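# Seat the orange-ringed plate on the block's pin

## Task

Put the plate with the orange ring flat on top of the block so that it sits over the post and the block's pin passes through the plate's pin hole, which is the one of the plate's five small holes that differs from the other four. The plate must stay seated on its own, with nothing from the robot holding it there. Finish by releasing it and moving the grippers away.

## Robot and tools

Robot: two arms, left_arm and right_arm, each with a parallel two-finger gripper. The fingers point along the gripper's own +z axis and close along its y axis. The reported hand point sits between the finger pads when closed, roughly 2 cm short of the fingertips; closing pushes the tips about 10 mm further along +z.

Frames: result lines report each gripper in a single shared scene frame. Origin is on the table surface midway between the arms, +x goes out over the table, +z is up, and left_arm is on the +y side. The arm names do not tell you which side of a picture it appears on. Positions are in metres, orientation as a quaternion w,x,y,z, plus linear (m/s) and angular (rad/s) velocities. Printed positions may be off slightly, worse at long reach.

The 14-number row: every motion argument is one flat list of 14 numbers, each in [-1, 1], always covering both arms: left_arm dx, dy, dz, rx, ry, rz, opening, then right_arm dx, dy, dz, rx, ry, rz, opening. The first six per arm are an offset, not a pose: a target expressed in that gripper's own axes relative to its pose in the latest result that showed it (before any such result in the scene, and for later calls within the same reply, relative to where it is when the action begins). Scale: 1.0 equals 0.6 m for dx, dy, dz and 180 degrees for rotation; rx, ry, rz form one rotation vector. Opening is absolute, not an offset: +1 fully open (0.084 m), -1 closed. All zeros therefore means return to the reference pose, not stay put; to hold an arm still, send its offset back to the desired pose in a reply's first call and zeros afterwards, with the opening it should keep.

execute_actions: argument actions is a list holding zero or one item. Empty list: just report the state. {"rows": [...], "steps": n}: up to 15 rows, n up to 15 control steps of 1/30 s (default 15); row k is applied at step k, the final row repeats if rows run out, and each row is measured from the same reference pose, not the prior row. {"steps": n} without rows: a wait of up to 300 steps, counted from the previous result so your thinking time is included. Optional pictures true/false. A rejected call does nothing to the robot.

move: target is one 14-number row as above; speed in m/s from 0.002 to 0.5 (default 0.25; rotation capped at twice that in rad/s). Each gripper follows a straight line to its target; both finish together, lasting 0.5 to 10 s, cut off at 10 s. Opening is sent at the start. Paths ignore obstacles and the other arm. Grippers lag, drift and can overspeed, especially with the arm near full stretch. The result adds a move: line with the ending (done, off_target, moving, held, fault) plus limits (paced means the sent pose was clipped; held means a check blocked steps and the arm may then lurch fast), and each gripper's remaining distance to target.

wait: seconds from 0 to 10; nothing new is commanded.

zoom_image: camera is cam_head_left, cam_head_right, cam_left_wrist or cam_right_wrist (all 672x504); region [x0, y0, x1, y1] in pixels from the top-left corner, at most 504 by 504.

finished_scene: scene = the number of the current scene. Replying without a tool call also ends things.

Control details: each step the commanded pose is clipped to within 70 mm and 16 degrees of the measured pose, then damped IK follows, favouring position over orientation. After an action ends an arm only continues to its last clipped pose, so large offsets may need several calls; read the pose in the result and send the remainder. A Hand target line shows where the controller currently drives each gripper. A pose unreachable line and HELD marks mean the clearance check altered or blocked part of your command. Joints move at most 3.14 rad/s.

Gripping: grip_measured is the real finger opening on the command scale. To keep hold, command an opening well under grip_measured; lower squeezes harder (about 24 N per pad max). Fast closes can hit harder. Commanding the measured value still grips lightly; wide parts may slip.

Hazards: do not knock anything off the table, drop or slam parts, or shove hard. Faster contact and targets set deeper past contact press harder. Keep the arms from colliding or pressing on each other. If a joint's contact torque reaches its load limit (waist and shoulder 44.5, elbow and forearm roll 26.7, wrist pitch and wrist roll 17.8 N m, including held weight), the arm backs off, freezes for 10 s and drops the rest of the call. Holding loads heats motors: a MOTOR HOT warning appears from 65 °C, and at 80 °C brakes lock that arm until it cools (OVER-TEMPERATURE FAULT). Random brief tugs on held parts or pushes on loose ones may occur. The simulation runs on while you compose replies, so keep them short; faster, smoother, lower-effort work is preferred. Finally, release the plate and lift the grippers away before finishing.

Each tool is called after "Call:" as name(argument=value, ...), one argument or row to a line, values as JSON.

## Session

Call:
execute_actions(
  actions=[],
)

Scene clock: 0.00 s of 5100.00 s.
left_arm: end_effector_position=(+0.2697, +0.1118, +0.2510) grip_measured=+1.00 end_effector_quat_wxyz=(-0.346, +0.479, +0.778, +0.214) end_effector_velocity=(+0.001, +0.000, +0.000) end_effector_angular_velocity=(-0.000, -0.002, +0.001) | right_arm: end_effector_position=(+0.0602, -0.5967, +0.3296) grip_measured=+1.00 end_effector_quat_wxyz=(+0.714, -0.577, +0.391, +0.066) end_effector_velocity=(+0.001, -0.000, +0.000) end_effector_angular_velocity=(-0.001, -0.003, -0.002)
Joint positions: left_arm=[-0.769  0.388 -1.634  0.173  2.067 -2.924  0.084] | right_arm=[-1.808  0.077 -0.981  0.348  2.474 -0.61   0.084]
Joint velocities: left_arm=[ 0.001 -0.    -0.     0.001 -0.001 -0.001  0.   ] | right_arm=[ 0.     0.    -0.     0.003  0.001 -0.    -0.   ]
Hand target (left_arm): +0.270, +0.112, +0.251; -0.346, +0.479, +0.778, +0.214
Hand target (right_arm): +0.060, -0.597, +0.330; +0.714, -0.577, +0.391, +0.066

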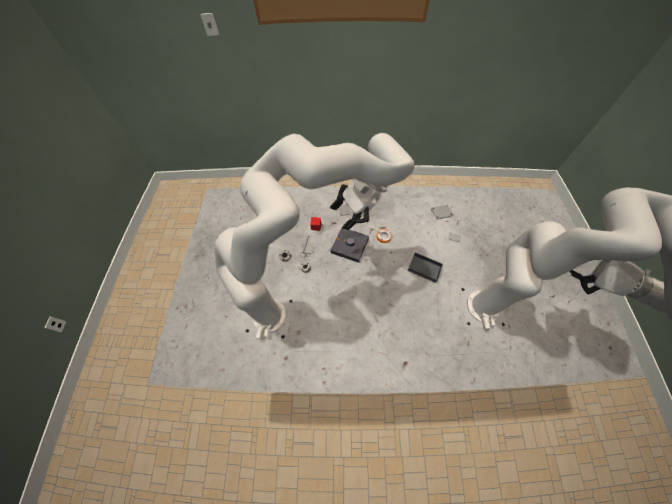

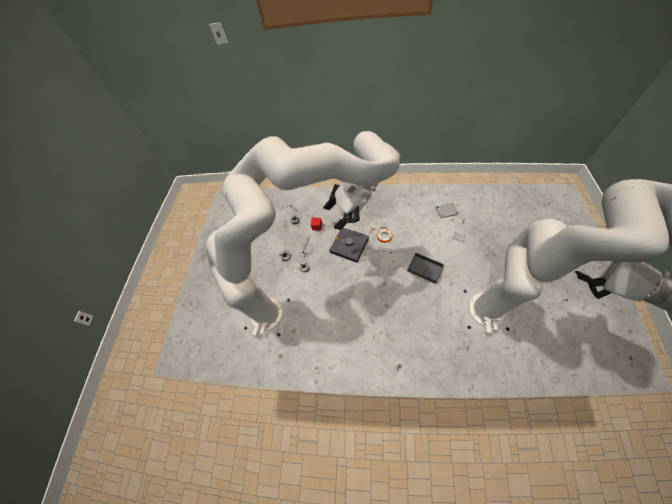

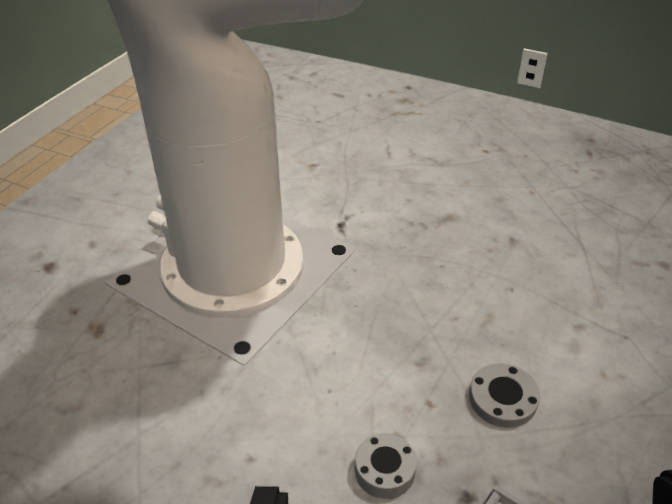

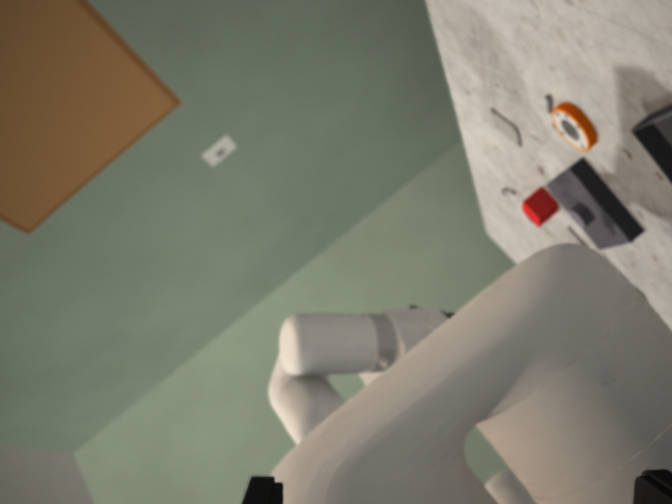

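Call:
zoom_image(
  camera="cam_head_left",
  region=[260, 180, 480, 300],
)

Call:
zoom_image(
  camera="cam_head_right",
  region=[260, 180, 480, 300],
)

Region (260, 180, 480, 300) of cam_head_left's 672x504 image, scaled by 2.291, with more detail than that image has; it fills the top 275 rows of this view, and the rest is white.

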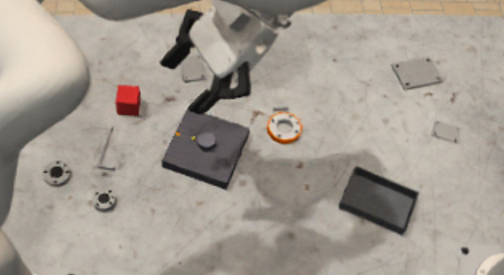

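Region (260, 180, 480, 300) of cam_head_right's 672x504 image, scaled by 2.291, with more detail than that image has; it fills the top 275 rows of this view, and the rest is white.

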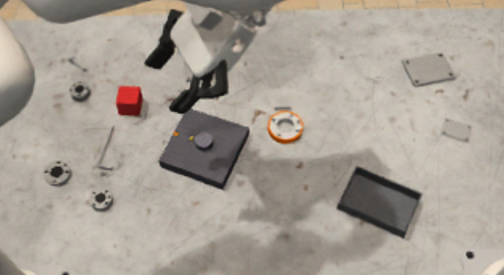

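Call:
move(
  target=[-0.0325,-0.0898,-0.1108,-0.269,-0.166,0.604,1, 0,0,0,0,0,0,1],
  speed=0.4,
)

Scene clock: 23.50 s of 5100.00 s.
left_arm: end_effector_position=(+0.2496, +0.0318, +0.2803) grip_measured=+1.00 end_effector_quat_wxyz=(-0.001, +1.000, -0.000, +0.002) end_effector_velocity=(+0.000, -0.000, +0.001) end_effector_angular_velocity=(-0.006, +0.004, -0.008) | right_arm: end_effector_position=(+0.0602, -0.5967, +0.3296) grip_measured=+1.00 end_effector_quat_wxyz=(+0.714, -0.577, +0.391, +0.066) end_effector_velocity=(-0.000, +0.000, +0.000) end_effector_angular_velocity=(+0.000, +0.001, +0.001)
Joint positions: left_arm=[-0.821 -0.187 -1.091  0.005  1.277 -0.956  0.084] | right_arm=[-1.808  0.077 -0.981  0.348  2.474 -0.61   0.084]
Joint velocities: left_arm=[ 0.004 -0.002 -0.    -0.007 -0.001  0.014  0.   ] | right_arm=[ 0.     0.    -0.    -0.     0.     0.001 -0.   ]
Hand target (left_arm): +0.250, +0.032, +0.280; -0.001, +1.000, -0.001, +0.002
Hand target (right_arm): +0.060, -0.597, +0.330; +0.714, -0.577, +0.391, +0.066
Off the commanded pose (left_arm): 0.001 m, 0 deg.
Off the commanded pose (right_arm): 0.000 m, 0 deg.
After step 90, 17.27 s passed at rest.
move: done

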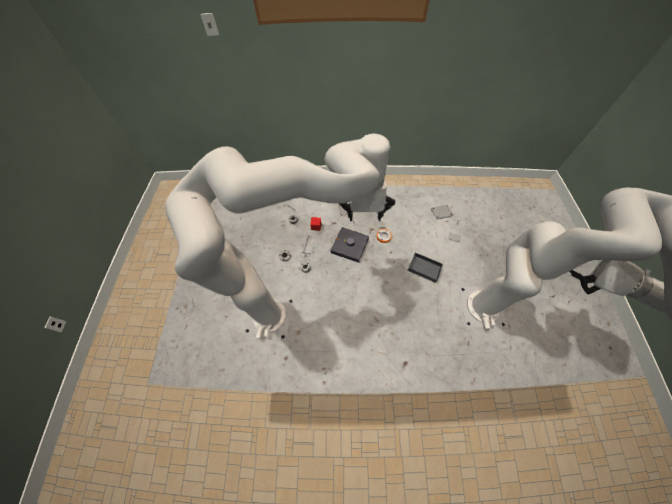

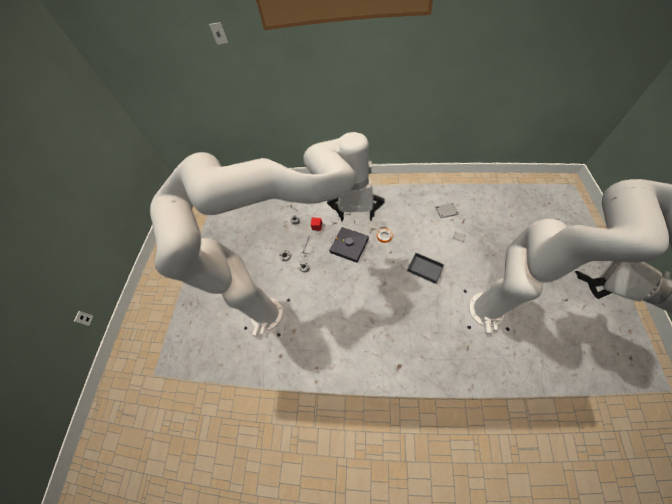

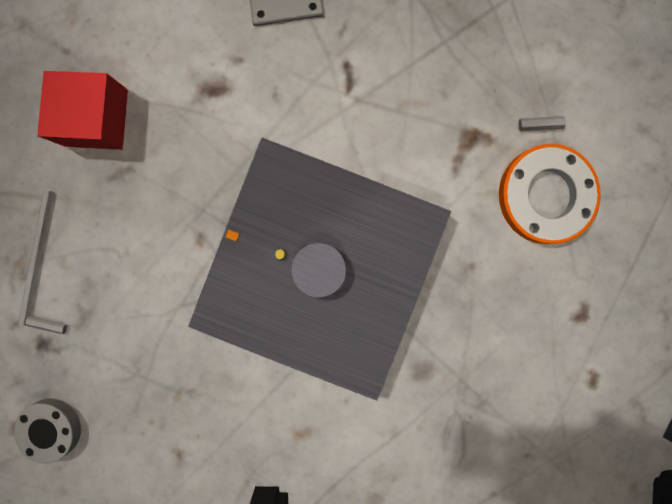

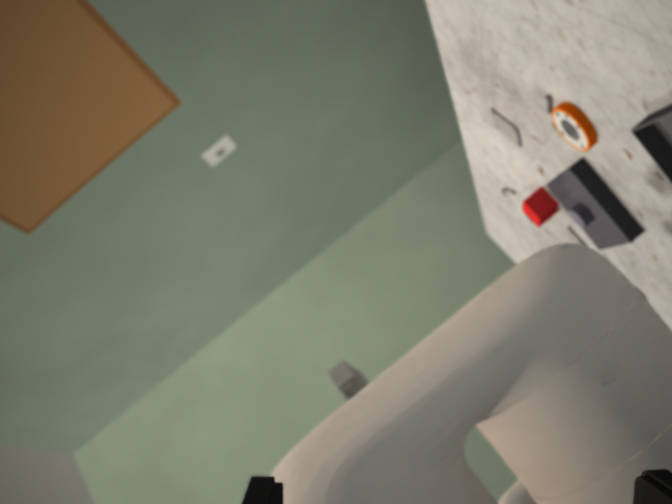

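Call:
zoom_image(
  camera="cam_left_wrist",
  region=[470, 110, 630, 270],
)

Call:
zoom_image(
  camera="cam_left_wrist",
  region=[200, 180, 380, 330],
)

Region (470, 110, 630, 270) of cam_left_wrist's 672x504 image, scaled by 3.150, with more detail than that image has.

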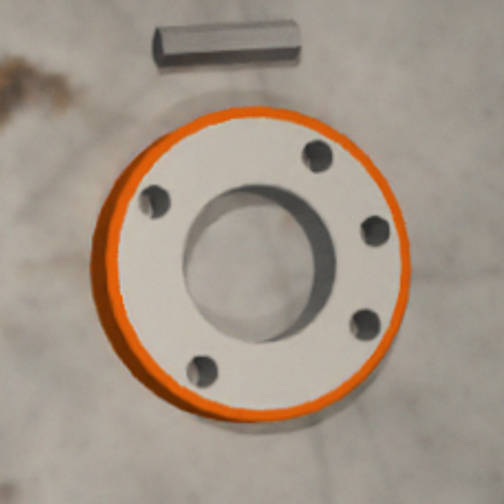

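Region (200, 180, 380, 330) of cam_left_wrist's 672x504 image, scaled by 2.800, with more detail than that image has.

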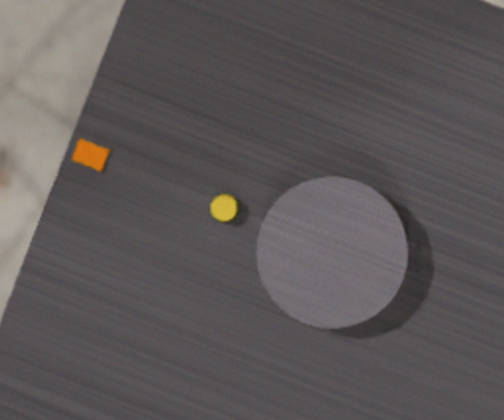

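Call:
move(
  target=[0.1723,0.1797,0.25,0,0,0.4117,1, 0,0,0,0,0,0,1],
  speed=0.3,
)

Scene clock: 44.97 s of 5100.00 s.
left_arm: end_effector_position=(+0.3541, -0.0755, +0.1314) grip_measured=+1.00 end_effector_quat_wxyz=(-0.002, +0.798, -0.602, +0.002) end_effector_velocity=(+0.000, +0.000, -0.004) end_effector_angular_velocity=(+0.004, +0.005, -0.011) | right_arm: end_effector_position=(+0.0602, -0.5967, +0.3296) grip_measured=+1.00 end_effector_quat_wxyz=(+0.714, -0.577, +0.391, +0.066) end_effector_velocity=(-0.000, -0.000, -0.000) end_effector_angular_velocity=(-0.001, +0.000, +0.000)
Joint positions: left_arm=[-0.78   0.434 -1.434  0.006  0.998  0.375  0.084] | right_arm=[-1.808  0.077 -0.981  0.348  2.474 -0.61   0.084]
Joint velocities: left_arm=[ 0.001  0.01  -0.004 -0.002  0.001  0.013 -0.   ] | right_arm=[ 0. -0. -0. -0. -0. -0. -0.]
Hand target (left_arm): +0.354, -0.075, +0.131; -0.002, +0.798, -0.603, +0.001
Hand target (right_arm): +0.060, -0.597, +0.330; +0.714, -0.577, +0.391, +0.066
Off the commanded pose (left_arm): 0.001 m, 0 deg.
Off the commanded pose (right_arm): 0.000 m, 0 deg.
After step 90, 15.83 s passed at rest.
move: done

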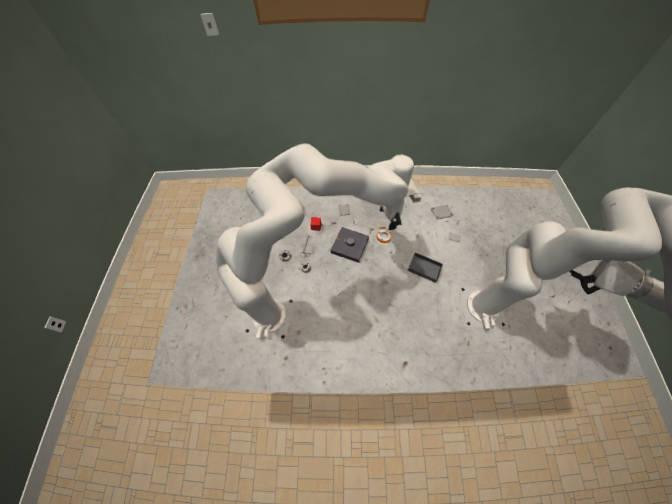

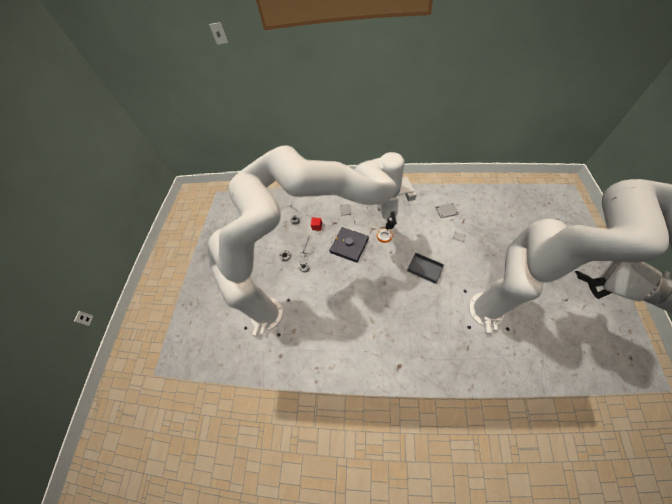

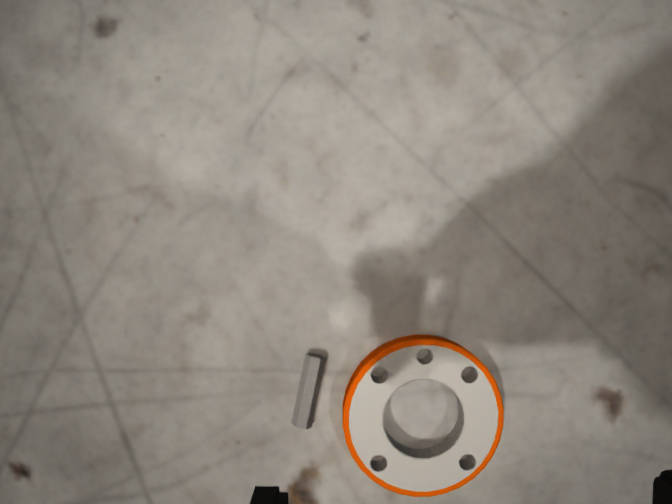

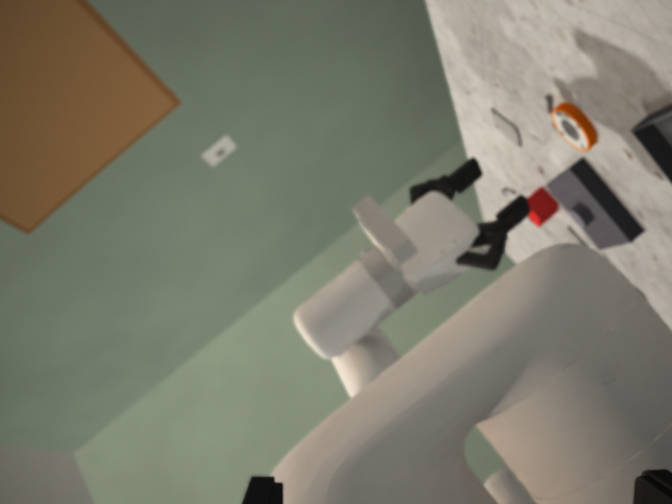

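Call:
move(
  target=[-0.0007,0.0012,0.144,0,0,-0.1667,1, 0,0,0,0,0,0,1],
  speed=0.15,
)

Scene clock: 76.13 s of 5100.00 s.
left_arm: end_effector_position=(+0.3540, -0.0753, +0.0455) grip_measured=+1.00 end_effector_quat_wxyz=(-0.002, +0.927, -0.375, +0.002) end_effector_velocity=(-0.000, +0.000, -0.002) end_effector_angular_velocity=(+0.001, -0.000, +0.009) | right_arm: end_effector_position=(+0.0602, -0.5967, +0.3296) grip_measured=+1.00 end_effector_quat_wxyz=(+0.714, -0.577, +0.391, +0.066) end_effector_velocity=(-0.000, +0.000, +0.000) end_effector_angular_velocity=(+0.001, +0.001, +0.000)
Joint positions: left_arm=[-0.78   0.565 -1.369  0.007  0.801 -0.149  0.084] | right_arm=[-1.808  0.077 -0.981  0.348  2.474 -0.61   0.084]
Joint velocities: left_arm=[-0.     0.003  0.001  0.002 -0.003 -0.01  -0.   ] | right_arm=[-0.001  0.     0.    -0.001  0.    -0.     0.   ]
Hand target (left_arm): +0.354, -0.075, +0.045; -0.002, +0.927, -0.375, +0.002
Hand target (right_arm): +0.060, -0.597, +0.330; +0.714, -0.577, +0.391, +0.066
Off the commanded pose (left_arm): 0.001 m, 0 deg.
Off the commanded pose (right_arm): 0.000 m, 0 deg.
After step 90, 26.03 s passed at rest.
move: done

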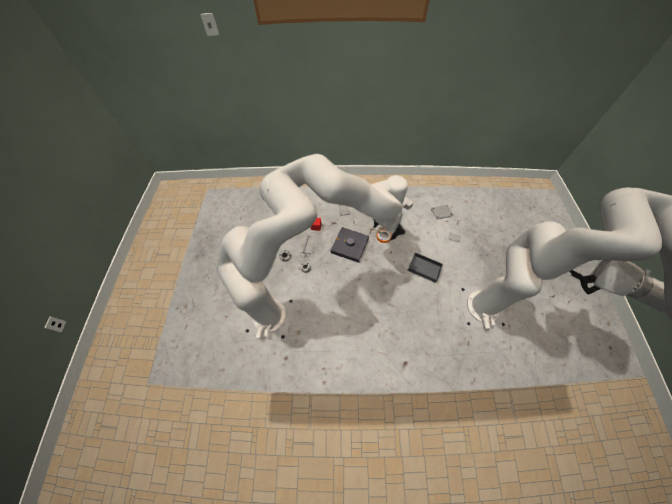

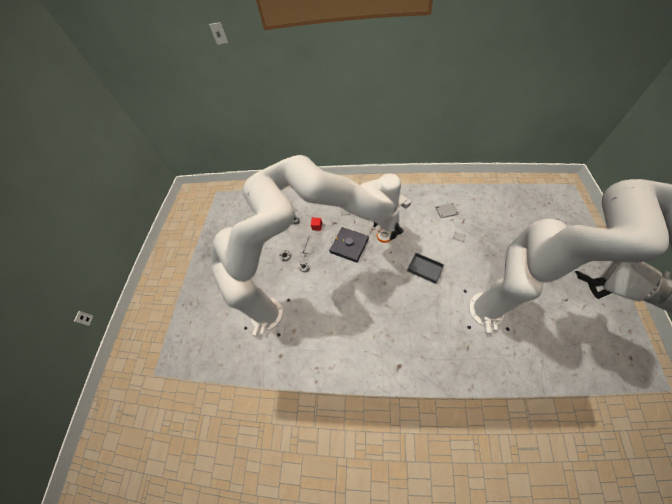

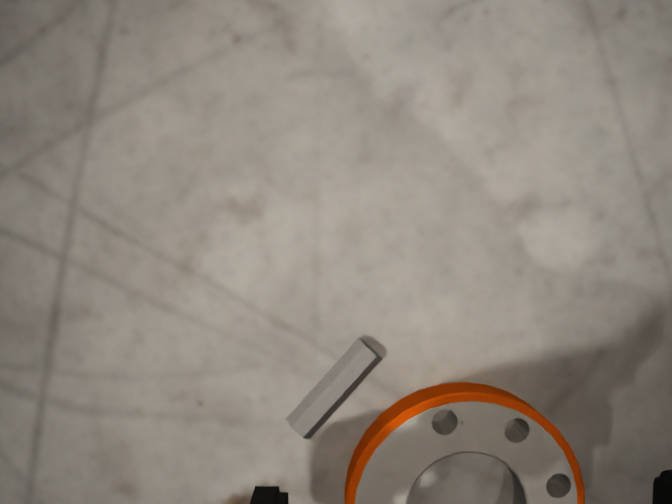

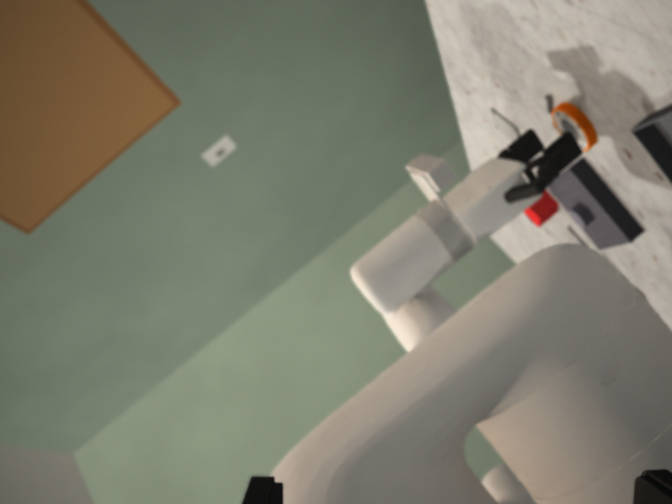

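Call:
move(
  target=[-0.005,0.005,0.0467,0,0,0,1, 0,0,0,0,0,0,1],
  speed=0.05,
)

Scene clock: 87.10 s of 5100.00 s.
left_arm: end_effector_position=(+0.3501, -0.0755, +0.0179) grip_measured=+1.00 end_effector_quat_wxyz=(-0.001, +0.927, -0.375, +0.003) end_effector_velocity=(+0.001, -0.002, +0.000) end_effector_angular_velocity=(-0.005, -0.004, -0.002) | right_arm: end_effector_position=(+0.0602, -0.5967, +0.3296) grip_measured=+1.00 end_effector_quat_wxyz=(+0.714, -0.577, +0.391, +0.066) end_effector_velocity=(+0.000, -0.000, -0.000) end_effector_angular_velocity=(-0.000, -0.001, +0.000)
Joint positions: left_arm=[-0.786  0.611 -1.353  0.008  0.739 -0.155  0.084] | right_arm=[-1.808  0.077 -0.981  0.348  2.474 -0.61   0.084]
Joint velocities: left_arm=[-0.001  0.001 -0.002  0.001 -0.006  0.    -0.   ] | right_arm=[ 0.001 -0.     0.     0.001 -0.    -0.    -0.   ]
Hand target (left_arm): +0.350, -0.075, +0.017; -0.002, +0.927, -0.375, +0.002
Hand target (right_arm): +0.060, -0.597, +0.330; +0.714, -0.577, +0.391, +0.066
Off the commanded pose (left_arm): 0.001 m, 0 deg.
Off the commanded pose (right_arm): 0.000 m, 0 deg.
After step 90, 7.10 s passed at rest.
move: done

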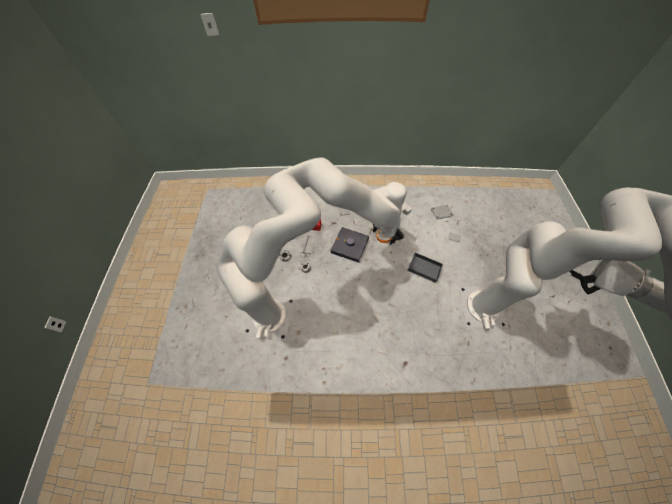

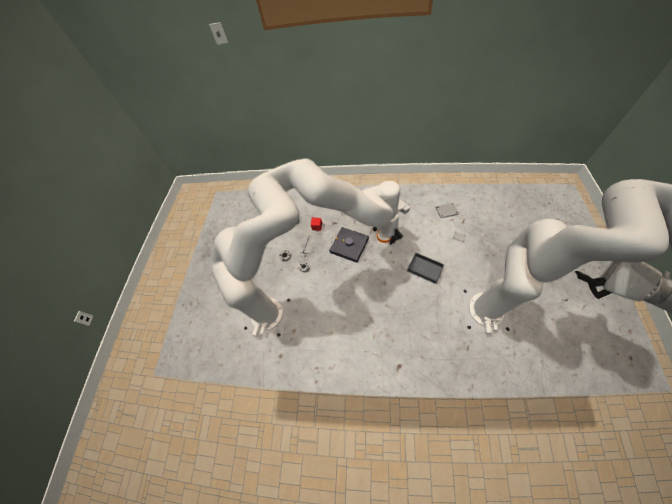

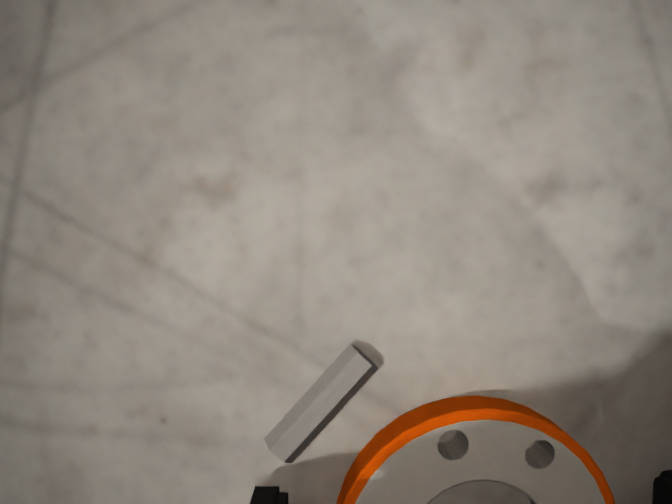

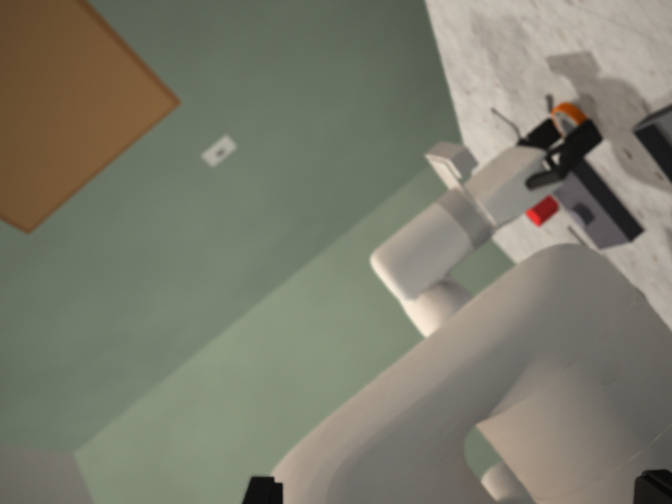

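Call:
move(
  target=[0,0,0,0,0,0,0.0, 0,0,0,0,0,0,1],
  speed=0.05,
)

Scene clock: 90.77 s of 5100.00 s.
left_arm: end_effector_position=(+0.3502, -0.0757, +0.0181) grip_measured=+0.45 end_effector_quat_wxyz=(-0.001, +0.927, -0.375, +0.003) end_effector_velocity=(+0.000, +0.001, +0.000) end_effector_angular_velocity=(+0.002, -0.000, -0.001) | right_arm: end_effector_position=(+0.0602, -0.5967, +0.3296) grip_measured=+1.00 end_effector_quat_wxyz=(+0.714, -0.577, +0.391, +0.066) end_effector_velocity=(-0.000, -0.000, +0.000) end_effector_angular_velocity=(-0.000, -0.000, -0.001)
Joint positions: left_arm=[-0.786  0.611 -1.353  0.008  0.738 -0.155  0.063] | right_arm=[-1.808  0.077 -0.981  0.348  2.474 -0.61   0.084]
Joint velocities: left_arm=[ 0.001 -0.001  0.     0.002  0.002  0.001  0.   ] | right_arm=[-0.  0. -0.  0.  0. -0.  0.]
Hand target (left_arm): +0.350, -0.076, +0.018; -0.001, +0.927, -0.375, +0.003
Hand target (right_arm): +0.060, -0.597, +0.330; +0.714, -0.577, +0.391, +0.066
Off the commanded pose (left_arm): 0.000 m, 0 deg.
Off the commanded pose (right_arm): 0.000 m, 0 deg.
move: done

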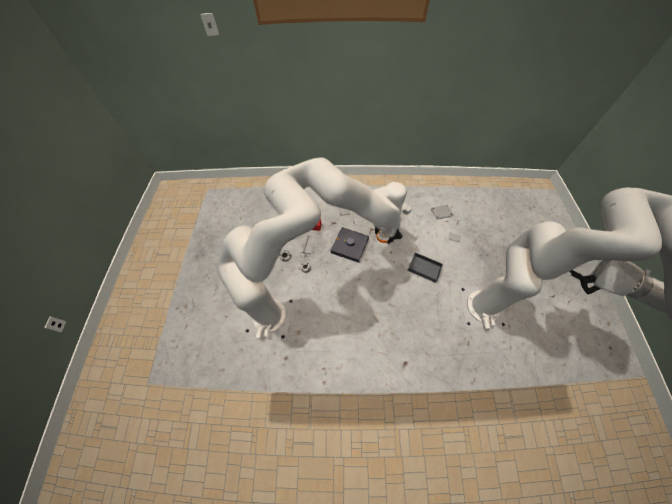

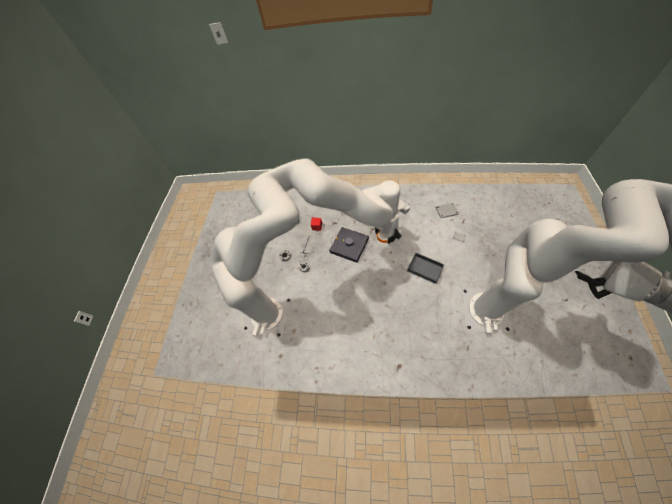

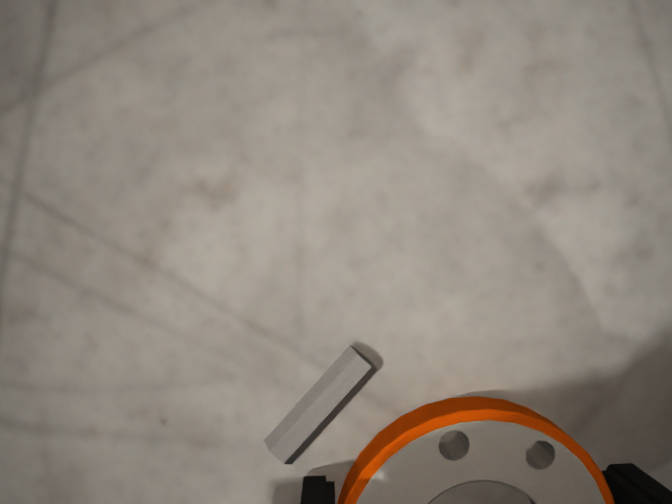

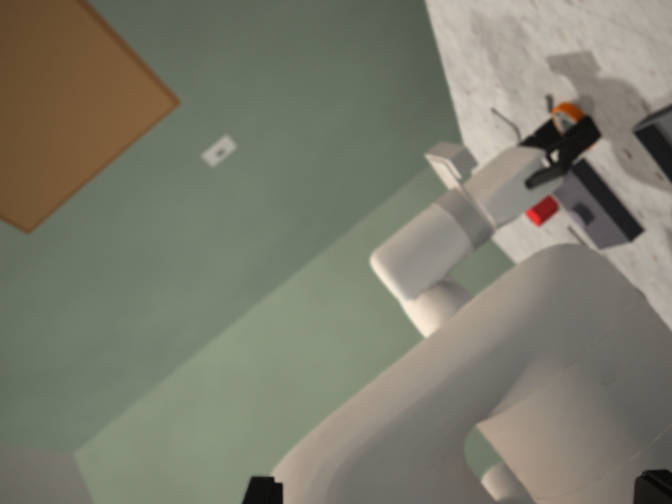

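Call:
move(
  target=[0,0,-0.1167,0,0,0,0.0, 0,0,0,0,0,0,1],
  speed=0.12,
)

Call:
move(
  target=[-0.1724,-0.0783,-0.0333,0,0,-0.792,0.0, 0,0,0,0,0,0,1],
  speed=0.3,
)

Scene clock: 102.20 s of 5100.00 s.
left_arm: end_effector_position=(+0.3494, -0.0753, +0.0872) grip_measured=+0.45 end_effector_quat_wxyz=(-0.002, +0.927, -0.375, +0.002) end_effector_velocity=(+0.002, -0.002, +0.005) end_effector_angular_velocity=(-0.005, -0.004, +0.001) | right_arm: end_effector_position=(+0.0602, -0.5967, +0.3296) grip_measured=+1.00 end_effector_quat_wxyz=(+0.714, -0.577, +0.391, +0.066) end_effector_velocity=(-0.000, +0.000, +0.000) end_effector_angular_velocity=(+0.001, -0.001, -0.000)
Joint positions: left_arm=[-0.787  0.486 -1.377  0.007  0.889 -0.155  0.063] | right_arm=[-1.808  0.077 -0.981  0.348  2.474 -0.61   0.084]
Joint velocities: left_arm=[ 0.    -0.006 -0.006  0.     0.005 -0.001 -0.   ] | right_arm=[-0.001  0.    -0.    -0.001  0.001 -0.001 -0.   ]
Hand target (left_arm): +0.350, -0.076, +0.088; -0.001, +0.927, -0.375, +0.003
Hand target (right_arm): +0.060, -0.597, +0.330; +0.714, -0.577, +0.391, +0.066
Off the commanded pose (left_arm): 0.001 m, 0 deg.
Off the commanded pose (right_arm): 0.000 m, 0 deg.
After step 90, 7.47 s passed at rest.
move: done

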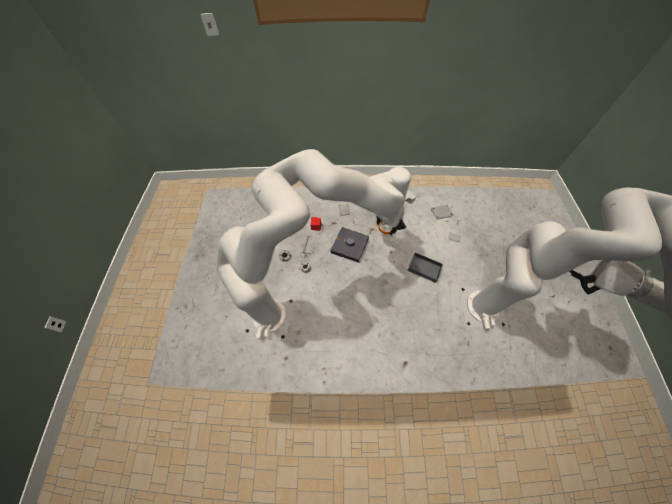

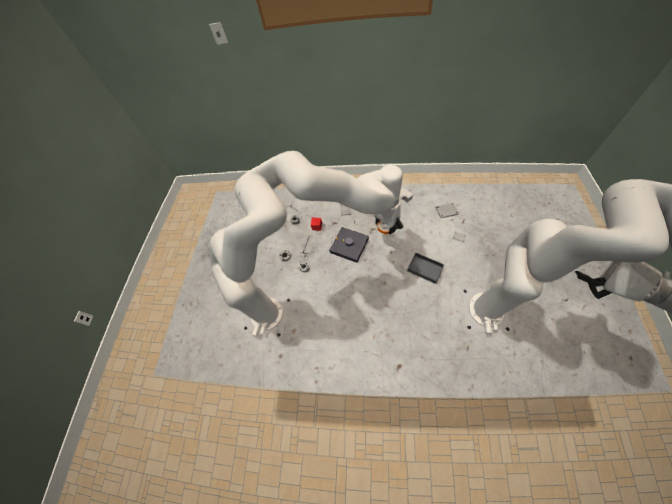

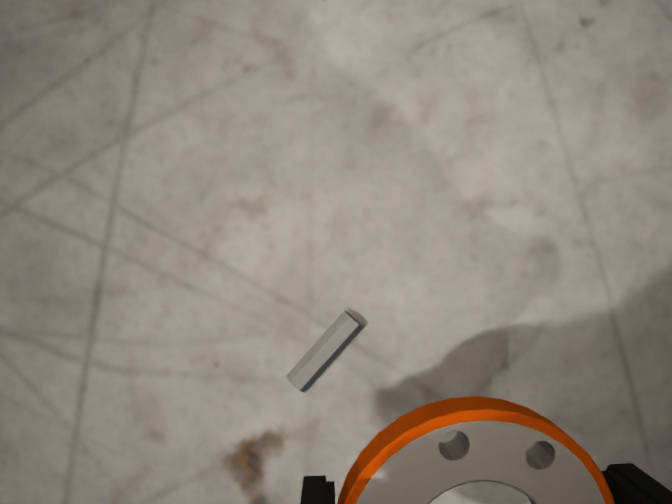

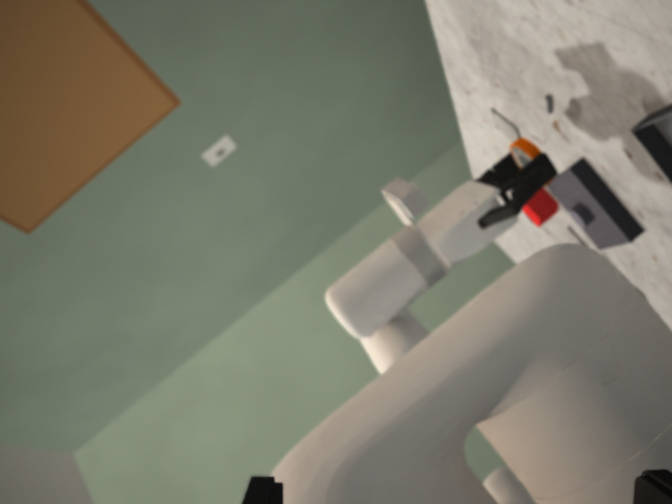

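Scene clock: 106.83 s of 5100.00 s.
left_arm: end_effector_position=(+0.3074, +0.0302, +0.1069) grip_measured=+0.45 end_effector_quat_wxyz=(+0.002, +0.653, +0.757, +0.002) end_effector_velocity=(-0.001, +0.000, +0.000) end_effector_angular_velocity=(-0.000, -0.001, +0.012) | right_arm: end_effector_position=(+0.0602, -0.5967, +0.3296) grip_measured=+1.00 end_effector_quat_wxyz=(+0.714, -0.577, +0.391, +0.066) end_effector_velocity=(+0.001, -0.000, -0.000) end_effector_angular_velocity=(-0.001, -0.001, +0.001)
Joint positions: left_arm=[-0.721  0.123 -0.918  0.007  0.792 -2.576  0.063] | right_arm=[-1.808  0.077 -0.981  0.348  2.474 -0.61   0.084]
Joint velocities: left_arm=[-0.001 -0.002  0.002  0.001 -0.001 -0.014 -0.   ] | right_arm=[ 0.002  0.    -0.     0.002 -0.    -0.     0.   ]
Hand target (left_arm): +0.307, +0.030, +0.107; +0.002, +0.653, +0.757, +0.002
Hand target (right_arm): +0.060, -0.597, +0.330; +0.714, -0.577, +0.391, +0.066
Off the commanded pose (left_arm): 0.000 m, 0 deg.
Off the commanded pose (right_arm): 0.000 m, 0 deg.
move: done

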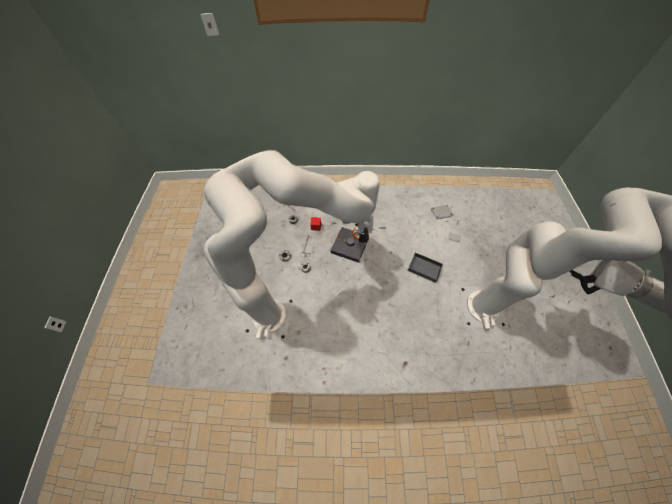

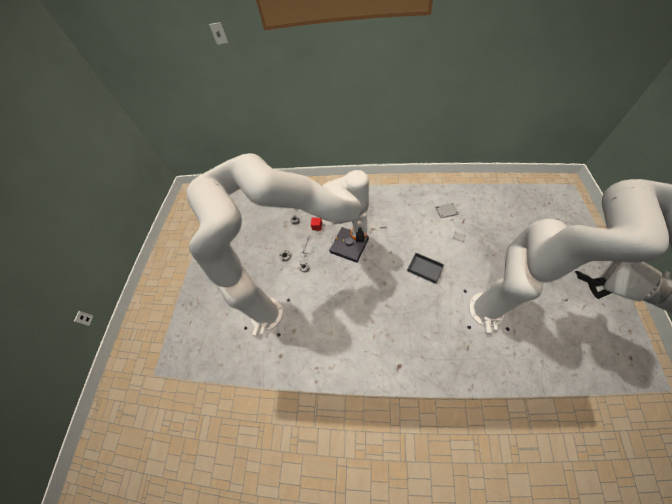

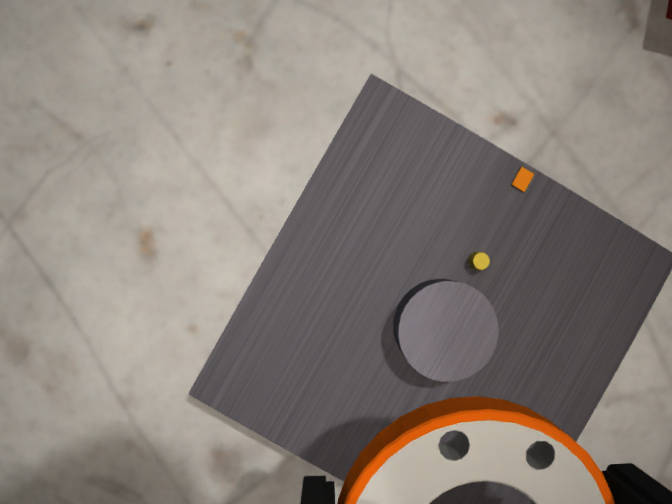

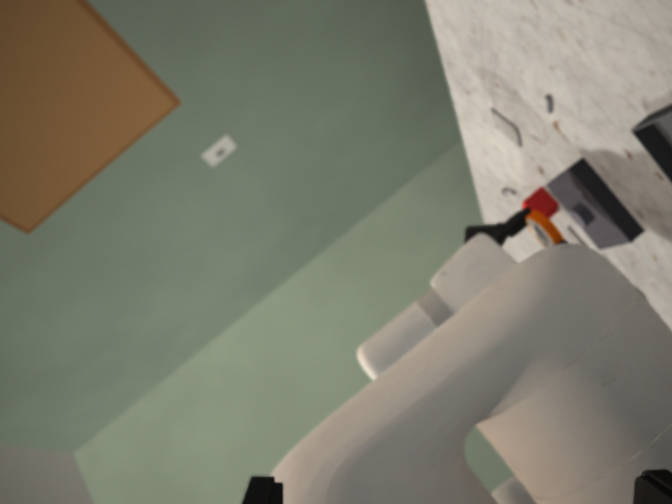

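Call:
zoom_image(
  camera="cam_left_wrist",
  region=[340, 204, 640, 504],
)

Region (340, 204, 640, 504) of cam_left_wrist's 672x504 image, scaled by 1.680, with more detail than that image has.

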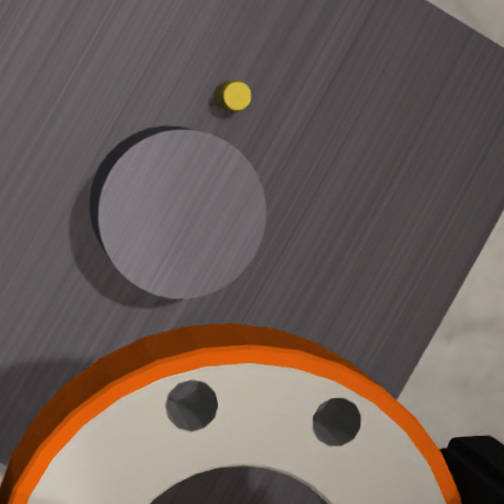

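Call:
move(
  target=[0.07,0.003,0.0667,0,0,0.0045,0.0, 0,0,0,0,0,0,1],
  speed=0.08,
)

Scene clock: 120.50 s of 5100.00 s.
left_arm: end_effector_position=(+0.3033, +0.0717, +0.0673) grip_measured=+0.45 end_effector_quat_wxyz=(+0.002, +0.659, +0.752, +0.002) end_effector_velocity=(-0.000, +0.002, -0.002) end_effector_angular_velocity=(-0.001, -0.001, -0.001) | right_arm: end_effector_position=(+0.0602, -0.5967, +0.3296) grip_measured=+1.00 end_effector_quat_wxyz=(+0.714, -0.577, +0.391, +0.066) end_effector_velocity=(+0.000, +0.000, +0.000) end_effector_angular_velocity=(+0.001, +0.001, +0.002)
Joint positions: left_arm=[-0.664  0.109 -0.76   0.008  0.647 -2.507  0.063] | right_arm=[-1.808  0.077 -0.981  0.348  2.474 -0.61   0.084]
Joint velocities: left_arm=[ 0.002 -0.     0.007 -0.    -0.007  0.004 -0.   ] | right_arm=[ 0.001 -0.     0.    -0.     0.     0.001 -0.   ]
Hand target (left_arm): +0.303, +0.072, +0.067; +0.002, +0.659, +0.752, +0.002
Hand target (right_arm): +0.060, -0.597, +0.330; +0.714, -0.577, +0.391, +0.066
Off the commanded pose (left_arm): 0.001 m, 0 deg.
Off the commanded pose (right_arm): 0.000 m, 0 deg.
After step 90, 9.60 s passed at rest.
move: done

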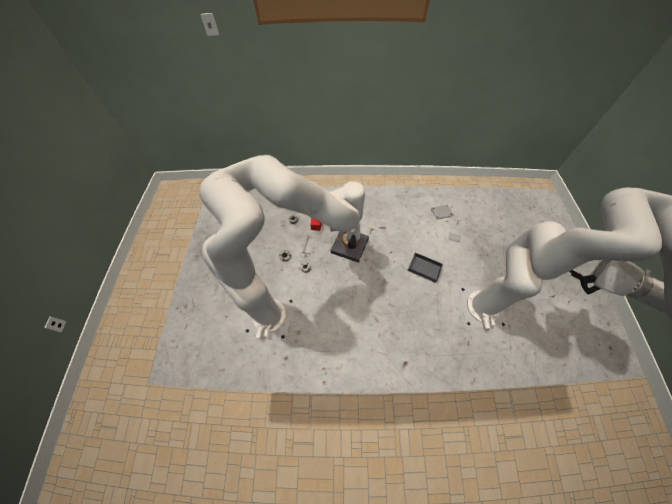

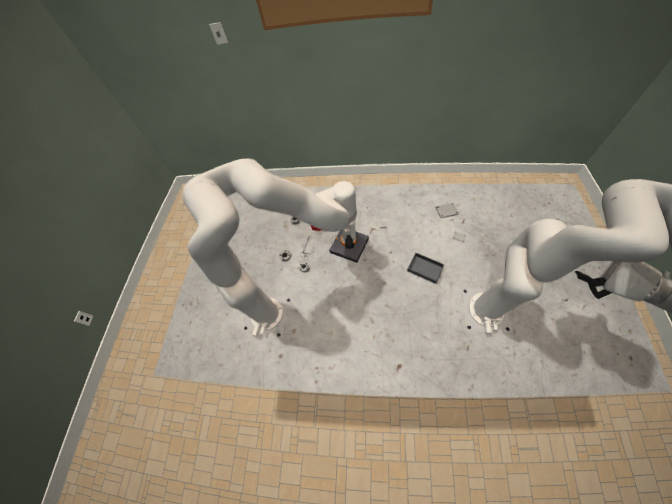

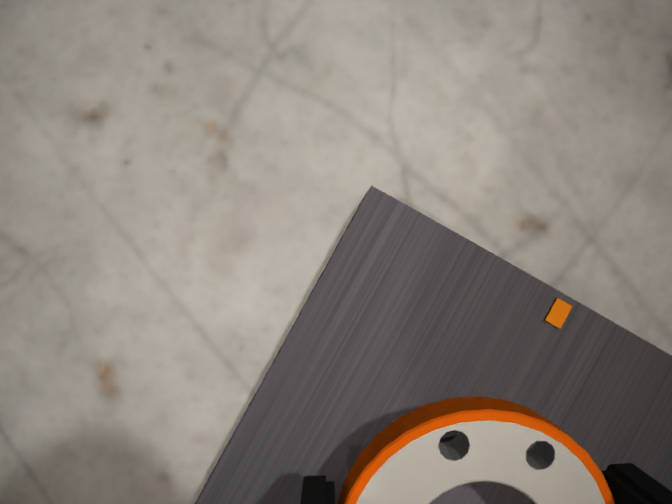

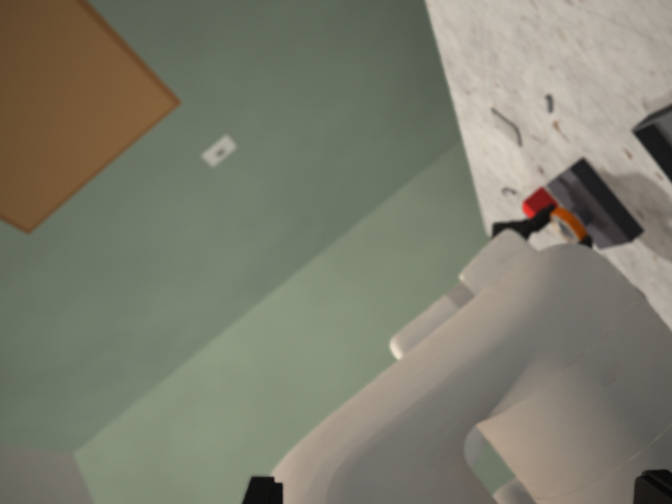

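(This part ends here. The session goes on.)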